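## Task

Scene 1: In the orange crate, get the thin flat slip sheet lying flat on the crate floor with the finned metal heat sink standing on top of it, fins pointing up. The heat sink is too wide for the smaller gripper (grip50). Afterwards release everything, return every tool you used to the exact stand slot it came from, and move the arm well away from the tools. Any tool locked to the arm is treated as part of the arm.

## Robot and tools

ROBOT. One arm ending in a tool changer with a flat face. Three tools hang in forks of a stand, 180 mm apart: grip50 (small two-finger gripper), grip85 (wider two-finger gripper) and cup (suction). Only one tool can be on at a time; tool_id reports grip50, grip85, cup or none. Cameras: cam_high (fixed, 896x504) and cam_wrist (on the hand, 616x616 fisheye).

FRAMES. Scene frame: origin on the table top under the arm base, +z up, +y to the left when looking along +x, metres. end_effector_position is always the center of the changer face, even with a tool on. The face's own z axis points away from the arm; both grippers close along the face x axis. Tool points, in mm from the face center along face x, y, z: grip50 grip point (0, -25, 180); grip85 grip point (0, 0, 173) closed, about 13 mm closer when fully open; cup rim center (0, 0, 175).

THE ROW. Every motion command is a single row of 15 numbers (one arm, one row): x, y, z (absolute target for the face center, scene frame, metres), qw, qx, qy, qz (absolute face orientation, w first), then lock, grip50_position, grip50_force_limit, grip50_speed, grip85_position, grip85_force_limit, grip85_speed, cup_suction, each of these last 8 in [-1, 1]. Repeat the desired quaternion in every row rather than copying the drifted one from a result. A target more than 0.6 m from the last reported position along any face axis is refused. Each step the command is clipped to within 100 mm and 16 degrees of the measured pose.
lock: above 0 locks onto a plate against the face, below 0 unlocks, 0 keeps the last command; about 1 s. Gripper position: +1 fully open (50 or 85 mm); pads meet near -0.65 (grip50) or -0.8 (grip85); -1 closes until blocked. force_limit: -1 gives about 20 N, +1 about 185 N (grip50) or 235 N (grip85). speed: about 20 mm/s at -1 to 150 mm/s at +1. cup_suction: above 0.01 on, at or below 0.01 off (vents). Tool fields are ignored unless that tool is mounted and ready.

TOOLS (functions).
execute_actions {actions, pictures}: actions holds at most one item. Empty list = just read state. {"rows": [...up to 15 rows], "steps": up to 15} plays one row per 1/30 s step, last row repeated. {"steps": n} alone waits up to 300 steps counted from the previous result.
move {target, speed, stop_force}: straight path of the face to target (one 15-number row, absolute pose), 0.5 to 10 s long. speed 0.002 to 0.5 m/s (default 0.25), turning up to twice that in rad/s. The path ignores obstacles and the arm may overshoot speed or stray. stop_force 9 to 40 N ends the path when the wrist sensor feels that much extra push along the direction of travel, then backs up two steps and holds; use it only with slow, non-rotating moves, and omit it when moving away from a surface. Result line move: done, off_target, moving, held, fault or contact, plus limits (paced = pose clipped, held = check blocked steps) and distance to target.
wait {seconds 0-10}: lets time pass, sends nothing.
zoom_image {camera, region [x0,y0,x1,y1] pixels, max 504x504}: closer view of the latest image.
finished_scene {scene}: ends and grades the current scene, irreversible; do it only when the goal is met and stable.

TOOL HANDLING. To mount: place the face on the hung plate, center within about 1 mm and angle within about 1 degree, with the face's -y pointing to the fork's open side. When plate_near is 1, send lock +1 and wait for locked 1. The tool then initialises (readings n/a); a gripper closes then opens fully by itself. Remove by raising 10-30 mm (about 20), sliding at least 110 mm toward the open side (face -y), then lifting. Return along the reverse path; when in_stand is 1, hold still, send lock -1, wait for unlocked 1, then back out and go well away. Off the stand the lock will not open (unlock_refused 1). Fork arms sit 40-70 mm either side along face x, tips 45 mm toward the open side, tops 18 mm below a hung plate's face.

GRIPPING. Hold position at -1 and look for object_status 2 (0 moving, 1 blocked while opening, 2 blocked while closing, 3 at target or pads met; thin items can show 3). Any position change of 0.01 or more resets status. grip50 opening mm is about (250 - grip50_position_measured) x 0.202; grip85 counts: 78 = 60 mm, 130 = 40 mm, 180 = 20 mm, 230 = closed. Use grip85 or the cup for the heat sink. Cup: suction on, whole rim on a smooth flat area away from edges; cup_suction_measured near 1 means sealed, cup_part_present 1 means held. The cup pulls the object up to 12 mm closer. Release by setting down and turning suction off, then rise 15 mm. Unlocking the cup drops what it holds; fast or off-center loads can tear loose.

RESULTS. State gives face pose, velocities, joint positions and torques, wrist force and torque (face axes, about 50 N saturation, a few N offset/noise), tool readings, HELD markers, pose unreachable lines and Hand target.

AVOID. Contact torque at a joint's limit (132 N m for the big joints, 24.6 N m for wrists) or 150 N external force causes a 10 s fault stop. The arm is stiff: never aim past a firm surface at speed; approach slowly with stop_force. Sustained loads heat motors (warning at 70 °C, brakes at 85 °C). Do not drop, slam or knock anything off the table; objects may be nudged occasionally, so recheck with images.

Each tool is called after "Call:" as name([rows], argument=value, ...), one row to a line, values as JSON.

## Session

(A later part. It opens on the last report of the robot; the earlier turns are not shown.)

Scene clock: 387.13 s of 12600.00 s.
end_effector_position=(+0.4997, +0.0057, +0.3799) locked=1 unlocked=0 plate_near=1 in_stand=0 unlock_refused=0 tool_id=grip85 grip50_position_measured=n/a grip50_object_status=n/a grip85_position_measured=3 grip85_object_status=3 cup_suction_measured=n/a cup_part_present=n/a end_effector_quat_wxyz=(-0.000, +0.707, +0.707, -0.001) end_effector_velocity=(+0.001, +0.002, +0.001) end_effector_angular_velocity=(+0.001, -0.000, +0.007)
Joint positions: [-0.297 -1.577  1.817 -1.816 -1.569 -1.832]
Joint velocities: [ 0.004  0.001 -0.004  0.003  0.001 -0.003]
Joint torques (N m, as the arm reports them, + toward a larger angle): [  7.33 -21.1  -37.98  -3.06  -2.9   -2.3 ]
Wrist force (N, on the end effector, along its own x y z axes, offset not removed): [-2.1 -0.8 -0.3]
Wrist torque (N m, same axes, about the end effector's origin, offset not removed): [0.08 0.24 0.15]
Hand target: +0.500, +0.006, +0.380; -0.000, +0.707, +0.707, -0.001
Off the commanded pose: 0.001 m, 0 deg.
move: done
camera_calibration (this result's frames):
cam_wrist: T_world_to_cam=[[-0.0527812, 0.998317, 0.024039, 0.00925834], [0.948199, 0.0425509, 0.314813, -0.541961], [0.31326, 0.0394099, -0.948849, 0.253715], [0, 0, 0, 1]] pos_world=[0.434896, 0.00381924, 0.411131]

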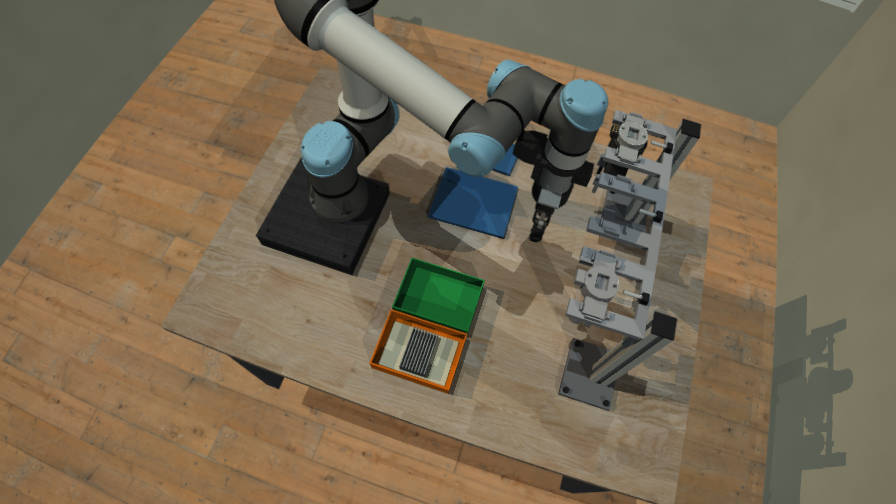

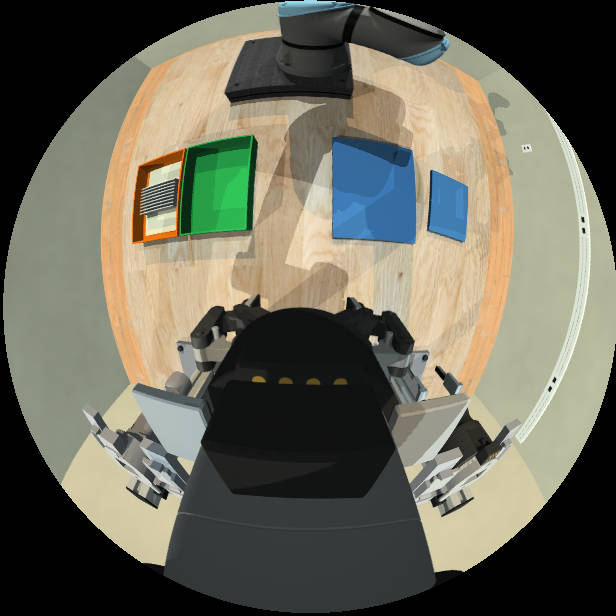

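The heat sink sits on the sheet with margins both sides. Returning the gripper.

Call:
move(target=[0.6306,0.0061,0.380,0,0.7071,0.7071,0,0,1,0,0,1,-0.5,0.5,0], speed=0.18)

Call:
move(target=[0.6306,0.0061,0.3604,0,0.7071,0.7071,0,0,1,0,0,1,-0.5,0.5,0], speed=0.025, stop_force=20)

Call:
execute_actions([
  {"rows": [[0.6306,0.0061,0.3604,0,0.7071,0.7071,0,-1,1,0,0,1,-0.5,0.5,0]], "steps": 15},
], pictures=false)

Call:
execute_actions([
  {"steps": 20},
], pictures=false)

Scene clock: 394.33 s of 12600.00 s.
end_effector_position=(+0.6304, +0.0061, +0.3799) locked=1 unlocked=0 plate_near=1 in_stand=0 unlock_refused=0 tool_id=grip85 grip50_position_measured=n/a grip50_object_status=n/a grip85_position_measured=3 grip85_object_status=3 cup_suction_measured=n/a cup_part_present=n/a end_effector_quat_wxyz=(+0.000, +0.707, +0.707, -0.000) end_effector_velocity=(+0.002, -0.000, +0.000) end_effector_angular_velocity=(-0.002, +0.001, +0.002)
Joint positions: [-0.241 -1.267  1.454 -1.765 -1.568 -1.777]
Joint velocities: [ 0.001  0.006 -0.008  0.003 -0.002 -0.002]
Joint torques (N m, as the arm reports them, + toward a larger angle): [  8.32 -35.22 -38.8   -2.68  -2.95   2.07]
Wrist force (N, on the end effector, along its own x y z axes, offset not removed): [-0.6 -1.0 0.6]
Wrist torque (N m, same axes, about the end effector's origin, offset not removed): [0.12 0.01 0.24]
Hand target: +0.631, +0.006, +0.380; +0.000, +0.707, +0.707, -0.000
Off the commanded pose: 0.000 m, 0 deg.
move: done
camera_calibration (this result's frames):
cam_wrist: T_world_to_cam=[[-0.0537156, 0.998245, 0.0249338, 0.0159935], [0.94743, 0.043062, 0.317052, -0.666252], [0.315422, 0.0406537, -0.94808, 0.211141], [0, 0, 0, 1]] pos_world=[0.565488, 0.00414112, 0.411017]

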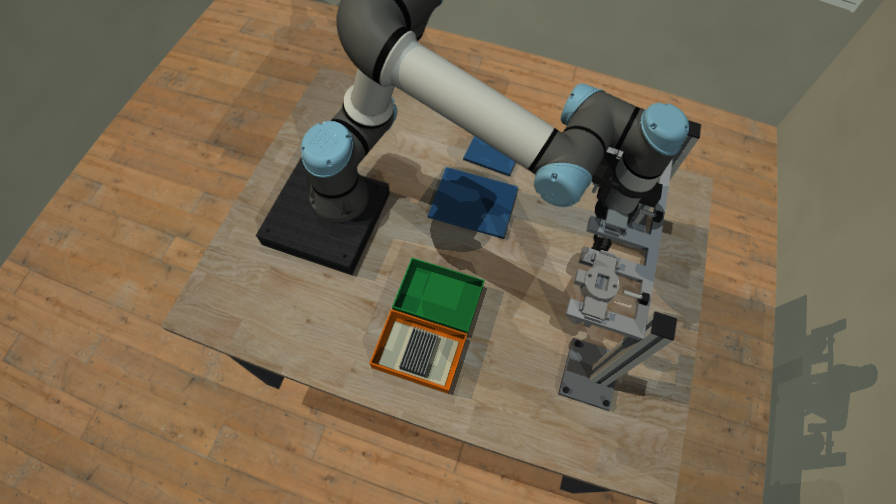

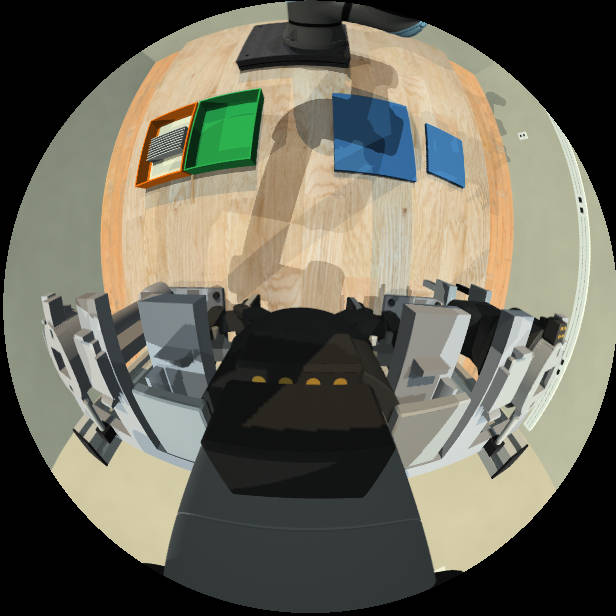

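Scene clock: 395.43 s of 12600.00 s.
end_effector_position=(+0.6306, +0.0061, +0.3606) locked=1 unlocked=0 plate_near=1 in_stand=1 unlock_refused=0 tool_id=grip85 grip50_position_measured=n/a grip50_object_status=n/a grip85_position_measured=3 grip85_object_status=3 cup_suction_measured=n/a cup_part_present=n/a end_effector_quat_wxyz=(+0.000, +0.707, +0.707, -0.000) end_effector_velocity=(+0.001, +0.000, -0.003) end_effector_angular_velocity=(+0.001, +0.002, +0.001)
Joint positions: [-0.241 -1.256  1.49  -1.812 -1.568 -1.777]
Joint velocities: [ 0.001  0.004  0.002 -0.005  0.001 -0.   ]
Joint torques (N m, as the arm reports them, + toward a larger angle): [  9.15 -37.5  -25.32  -5.49   1.04   2.29]
Wrist force (N, on the end effector, along its own x y z axes, offset not removed): [-1.8 0.2 0.4]
Wrist torque (N m, same axes, about the end effector's origin, offset not removed): [0.11 0.15 0.12]
Hand target: +0.631, +0.006, +0.360; -0.000, +0.707, +0.707, -0.000
Off the commanded pose: 0.000 m, 0 deg.
move: done
camera_calibration (this result's frames):
cam_wrist: T_world_to_cam=[[-0.0537143, 0.998246, 0.0248952, 0.0164722], [0.947437, 0.043074, 0.317029, -0.66031], [0.3154, 0.0406156, -0.948089, 0.192797], [0, 0, 0, 1]] pos_world=[0.565679, 0.00416833, 0.391716]

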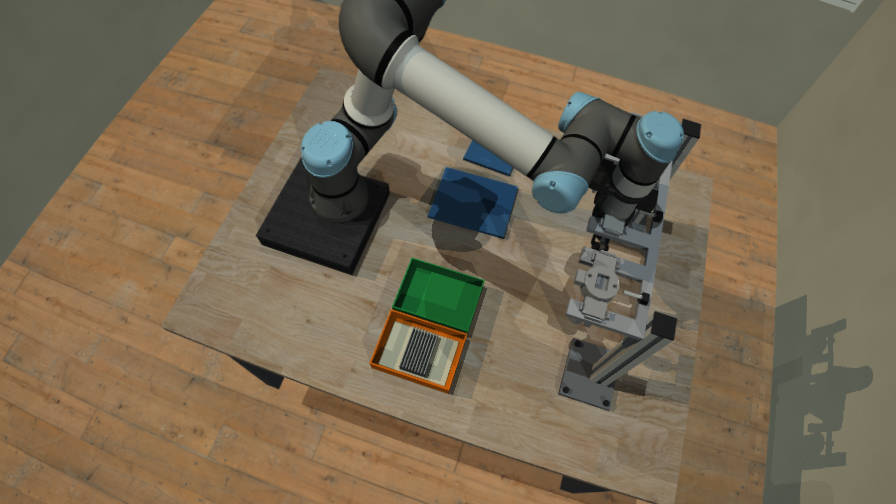

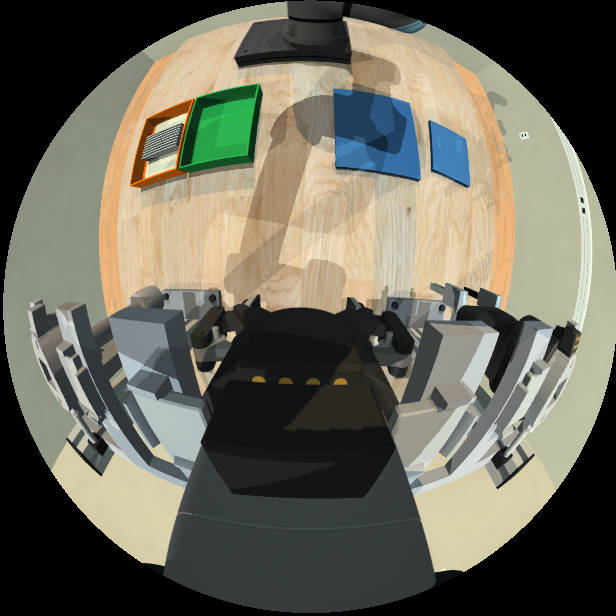

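Scene clock: 395.93 s of 12600.00 s.
end_effector_position=(+0.6306, +0.0061, +0.3603) locked=0 unlocked=0 plate_near=1 in_stand=1 unlock_refused=0 tool_id=none grip50_position_measured=n/a grip50_object_status=n/a grip85_position_measured=n/a grip85_object_status=n/a cup_suction_measured=n/a cup_part_present=n/a end_effector_quat_wxyz=(-0.000, +0.707, +0.707, -0.000) end_effector_velocity=(+0.000, +0.000, -0.000) end_effector_angular_velocity=(+0.000, +0.000, +0.000)
Joint positions: [-0.241 -1.256  1.491 -1.812 -1.568 -1.777]
Joint velocities: [ 0.     0.001 -0.     0.     0.     0.   ]
Joint torques (N m, as the arm reports them, + toward a larger angle): [  7.67 -41.6  -27.05  -3.08   2.59   1.87]
Wrist force (N, on the end effector, along its own x y z axes, offset not removed): [0.0 -0.3 0.1]
Wrist torque (N m, same axes, about the end effector's origin, offset not removed): [0.08 0.09 0.20]
Hand target: +0.631, +0.006, +0.360; +0.000, +0.707, +0.707, +0.000
Off the commanded pose: 0.000 m, 0 deg.
Steps of this call (steps 1 to 15: all 15 steps of this action). Readings (end_effector_position | what the end effector reports):
1: (+0.6305, +0.0061, +0.3604) | locked=1 unlocked=0 plate_near=1 in_stand=1 unlock_refused=0 tool_id=grip85 grip50_position_measured=n/a grip50_object_status=n/a grip85_position_measured=3 grip85_object_status=3 cup_suction_measured=n/a cup_part_present=n/a
2: (+0.6305, +0.0061, +0.3604) | locked=1 unlocked=0 plate_near=1 in_stand=1 unlock_refused=0 tool_id=grip85 grip50_position_measured=n/a grip50_object_status=n/a grip85_position_measured=3 grip85_object_status=3 cup_suction_measured=n/a cup_part_present=n/a
4: (+0.6306, +0.0061, +0.3603) | locked=1 unlocked=0 plate_near=1 in_stand=1 unlock_refused=0 tool_id=grip85 grip50_position_measured=n/a grip50_object_status=n/a grip85_position_measured=3 grip85_object_status=3 cup_suction_measured=n/a cup_part_present=n/a
8: (+0.6306, +0.0061, +0.3603) | locked=0 unlocked=0 plate_near=1 in_stand=1 unlock_refused=0 tool_id=none grip50_position_measured=n/a grip50_object_status=n/a grip85_position_measured=n/a grip85_object_status=n/a cup_suction_measured=n/a cup_part_present=n/a
15: the state above

Scene clock: 396.60 s of 12600.00 s.
end_effector_position=(+0.6306, +0.0061, +0.3604) locked=0 unlocked=1 plate_near=1 in_stand=1 unlock_refused=0 tool_id=none grip50_position_measured=n/a grip50_object_status=n/a grip85_position_measured=n/a grip85_object_status=n/a cup_suction_measured=n/a cup_part_present=n/a end_effector_quat_wxyz=(-0.000, +0.707, +0.707, -0.000) end_effector_velocity=(+0.000, -0.000, +0.001) end_effector_angular_velocity=(-0.001, -0.001, +0.002)
Joint positions: [-0.241 -1.256  1.491 -1.812 -1.568 -1.777]
Joint velocities: [ 0.    -0.    -0.001  0.    -0.001 -0.001]
Joint torques (N m, as the arm reports them, + toward a larger angle): [  7.82 -46.13 -34.23  -1.57   2.41   1.26]
Wrist force (N, on the end effector, along its own x y z axes, offset not removed): [-1.0 1.1 -1.2]
Wrist torque (N m, same axes, about the end effector's origin, offset not removed): [0.20 0.02 0.25]
Hand target: +0.631, +0.006, +0.360; +0.000, +0.707, +0.707, +0.000
Off the commanded pose: 0.000 m, 0 deg.
Steps of this call (steps 1 to 20: nothing new was sent). Readings (end_effector_position | what the end effector reports):
1: (+0.6306, +0.0061, +0.3603) | locked=0 unlocked=0 plate_near=1 in_stand=1 unlock_refused=0 tool_id=none grip50_position_measured=n/a grip50_object_status=n/a grip85_position_measured=n/a grip85_object_status=n/a cup_suction_measured=n/a cup_part_present=n/a
2: (+0.6306, +0.0061, +0.3603) | locked=0 unlocked=0 plate_near=1 in_stand=1 unlock_refused=0 tool_id=none grip50_position_measured=n/a grip50_object_status=n/a grip85_position_measured=n/a grip85_object_status=n/a cup_suction_measured=n/a cup_part_present=n/a
4: (+0.6306, +0.0061, +0.3603) | locked=0 unlocked=0 plate_near=1 in_stand=1 unlock_refused=0 tool_id=none grip50_position_measured=n/a grip50_object_status=n/a grip85_position_measured=n/a grip85_object_status=n/a cup_suction_measured=n/a cup_part_present=n/a
8: (+0.6306, +0.0061, +0.3603) | locked=0 unlocked=0 plate_near=1 in_stand=1 unlock_refused=0 tool_id=none grip50_position_measured=n/a grip50_object_status=n/a grip85_position_measured=n/a grip85_object_status=n/a cup_suction_measured=n/a cup_part_present=n/a
20: the state above

Call:
move(target=[0.6306,0.0061,0.390,0,0.7071,0.7071,0,0,1,0,0,1,-0.5,0.5,0], speed=0.06)

Call:
move(target=[0.36,0.0,0.44,0,0.7071,0.7071,0,0,1,0,0,1,-0.5,0.5,0], speed=0.3)

Scene clock: 400.13 s of 12600.00 s.
end_effector_position=(+0.6306, +0.0061, +0.3898) locked=0 unlocked=1 plate_near=0 in_stand=0 unlock_refused=0 tool_id=none grip50_position_measured=n/a grip50_object_status=n/a grip85_position_measured=n/a grip85_object_status=n/a cup_suction_measured=n/a cup_part_present=n/a end_effector_quat_wxyz=(+0.000, +0.707, +0.707, +0.000) end_effector_velocity=(-0.000, -0.000, +0.003) end_effector_angular_velocity=(+0.000, -0.002, -0.000)
Joint positions: [-0.241 -1.27   1.433 -1.741 -1.568 -1.777]
Joint velocities: [-0.001 -0.003 -0.004  0.006  0.001 -0.   ]
Joint torques (N m, as the arm reports them, + toward a larger angle): [ -6.88 -47.59 -33.49  -1.96   2.3   -2.41]
Wrist force (N, on the end effector, along its own x y z axes, offset not removed): [-0.4 0.9 0.1]
Wrist torque (N m, same axes, about the end effector's origin, offset not removed): [0.17 0.07 0.22]
Hand target: +0.631, +0.006, +0.390; +0.000, +0.707, +0.707, +0.000
Off the commanded pose: 0.000 m, 0 deg.
move: done
camera_calibration (this result's frames):
cam_wrist: T_world_to_cam=[[-0.0537436, 0.998242, 0.0249864, 0.0157048], [0.947409, 0.0430694, 0.317113, -0.669637], [0.31548, 0.0407152, -0.948058, 0.220376], [0, 0, 0, 1]] pos_world=[0.56574, 0.00419101, 0.420888]

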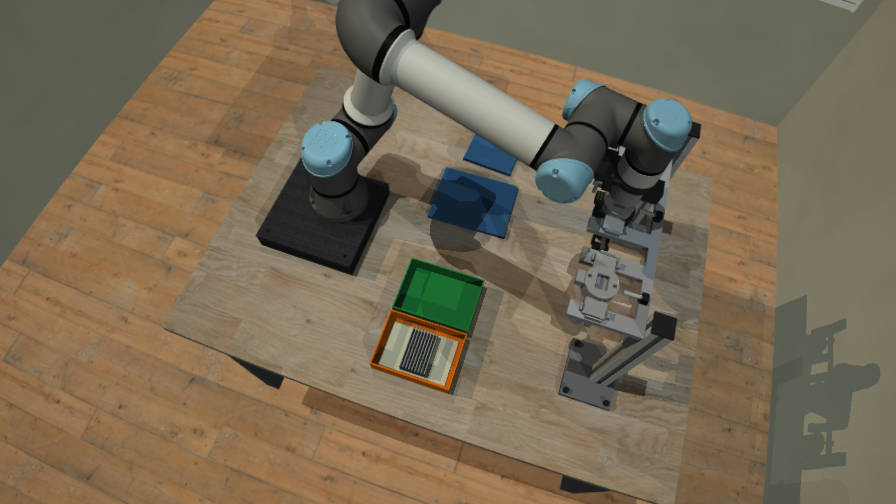

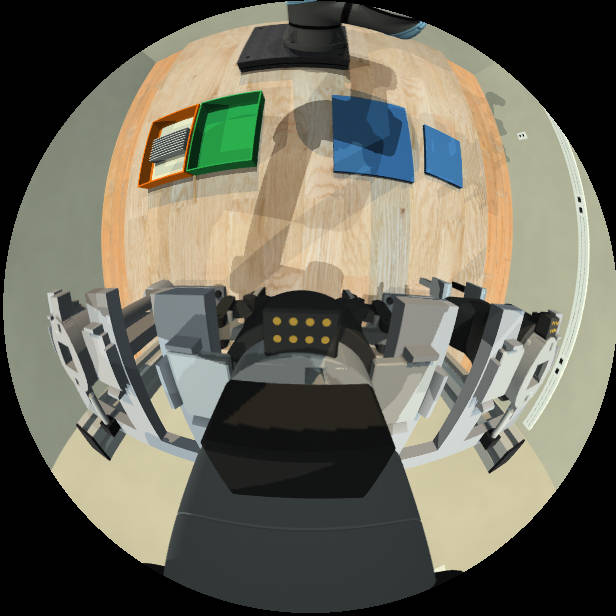

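Scene clock: 401.77 s of 12600.00 s.
end_effector_position=(+0.3603, +0.0001, +0.4401) locked=0 unlocked=1 plate_near=0 in_stand=0 unlock_refused=0 tool_id=none grip50_position_measured=n/a grip50_object_status=n/a grip85_position_measured=n/a grip85_object_status=n/a cup_suction_measured=n/a cup_part_present=n/a end_effector_quat_wxyz=(-0.000, +0.707, +0.707, +0.000) end_effector_velocity=(-0.002, -0.001, +0.001) end_effector_angular_velocity=(-0.001, +0.000, +0.002)
Joint positions: [-0.421 -1.961  1.967 -1.583 -1.566 -1.957]
Joint velocities: [-0.003 -0.005  0.002  0.003 -0.001 -0.005]
Joint torques (N m, as the arm reports them, + toward a larger angle): [ -5.5  -16.63 -20.17  -1.63   2.4   -2.39]
Wrist force (N, on the end effector, along its own x y z axes, offset not removed): [-0.4 -1.5 -0.6]
Wrist torque (N m, same axes, about the end effector's origin, offset not removed): [0.12 -0.01 0.17]
Hand target: +0.360, +0.000, +0.440; +0.000, +0.707, +0.707, +0.000
Off the commanded pose: 0.000 m, 0 deg.
move: done
camera_calibration (this result's frames):
cam_wrist: T_world_to_cam=[[-0.053699, 0.998235, 0.0253612, 0.00572293], [0.947298, 0.0428932, 0.31747, -0.429379], [0.315822, 0.0410724, -0.947929, 0.353433], [0, 0, 0, 1]] pos_world=[0.295435, -0.00181174, 0.471199]

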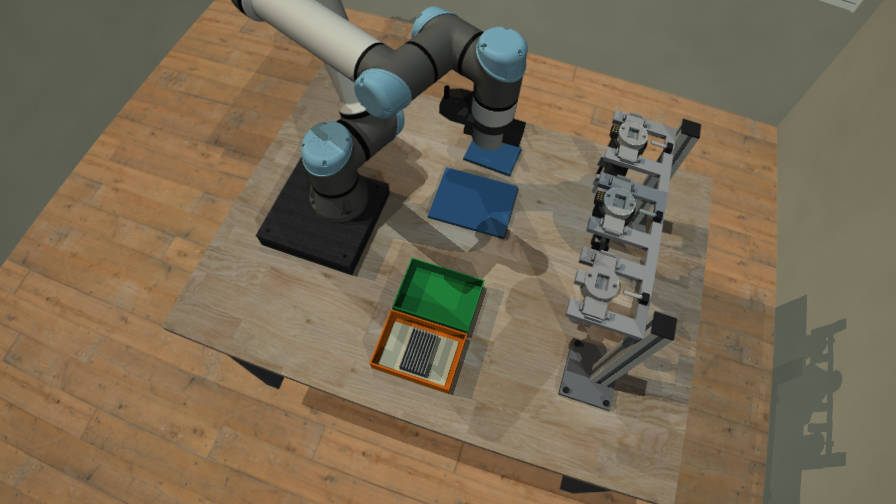

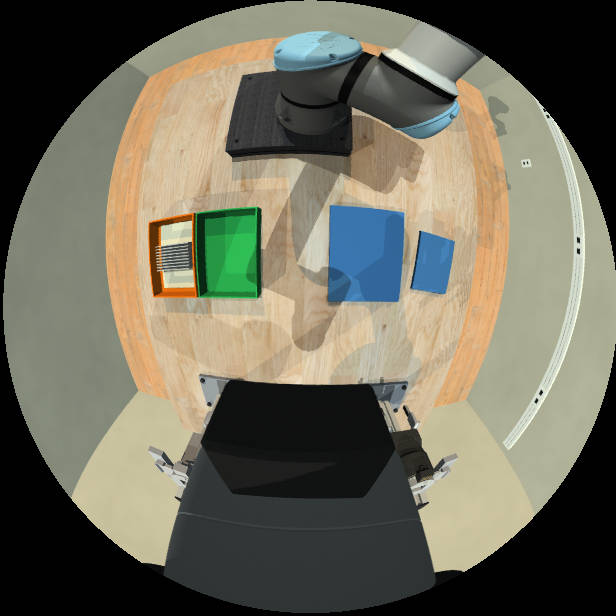

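Call:
zoom_image(camera="cam_high", region=[540,100,720,350])

Region (540, 100, 720, 350) of cam_high's 896x504 image, scaled by 2.016, with more detail than that image has; it fills the left 363 columns of this view, and the rest is white.

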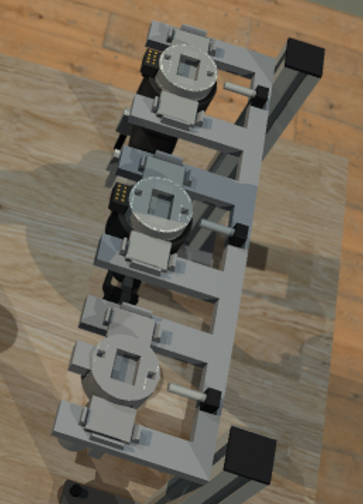

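Call:
finished_scene(scene=1)

The scene is finished: the task was done.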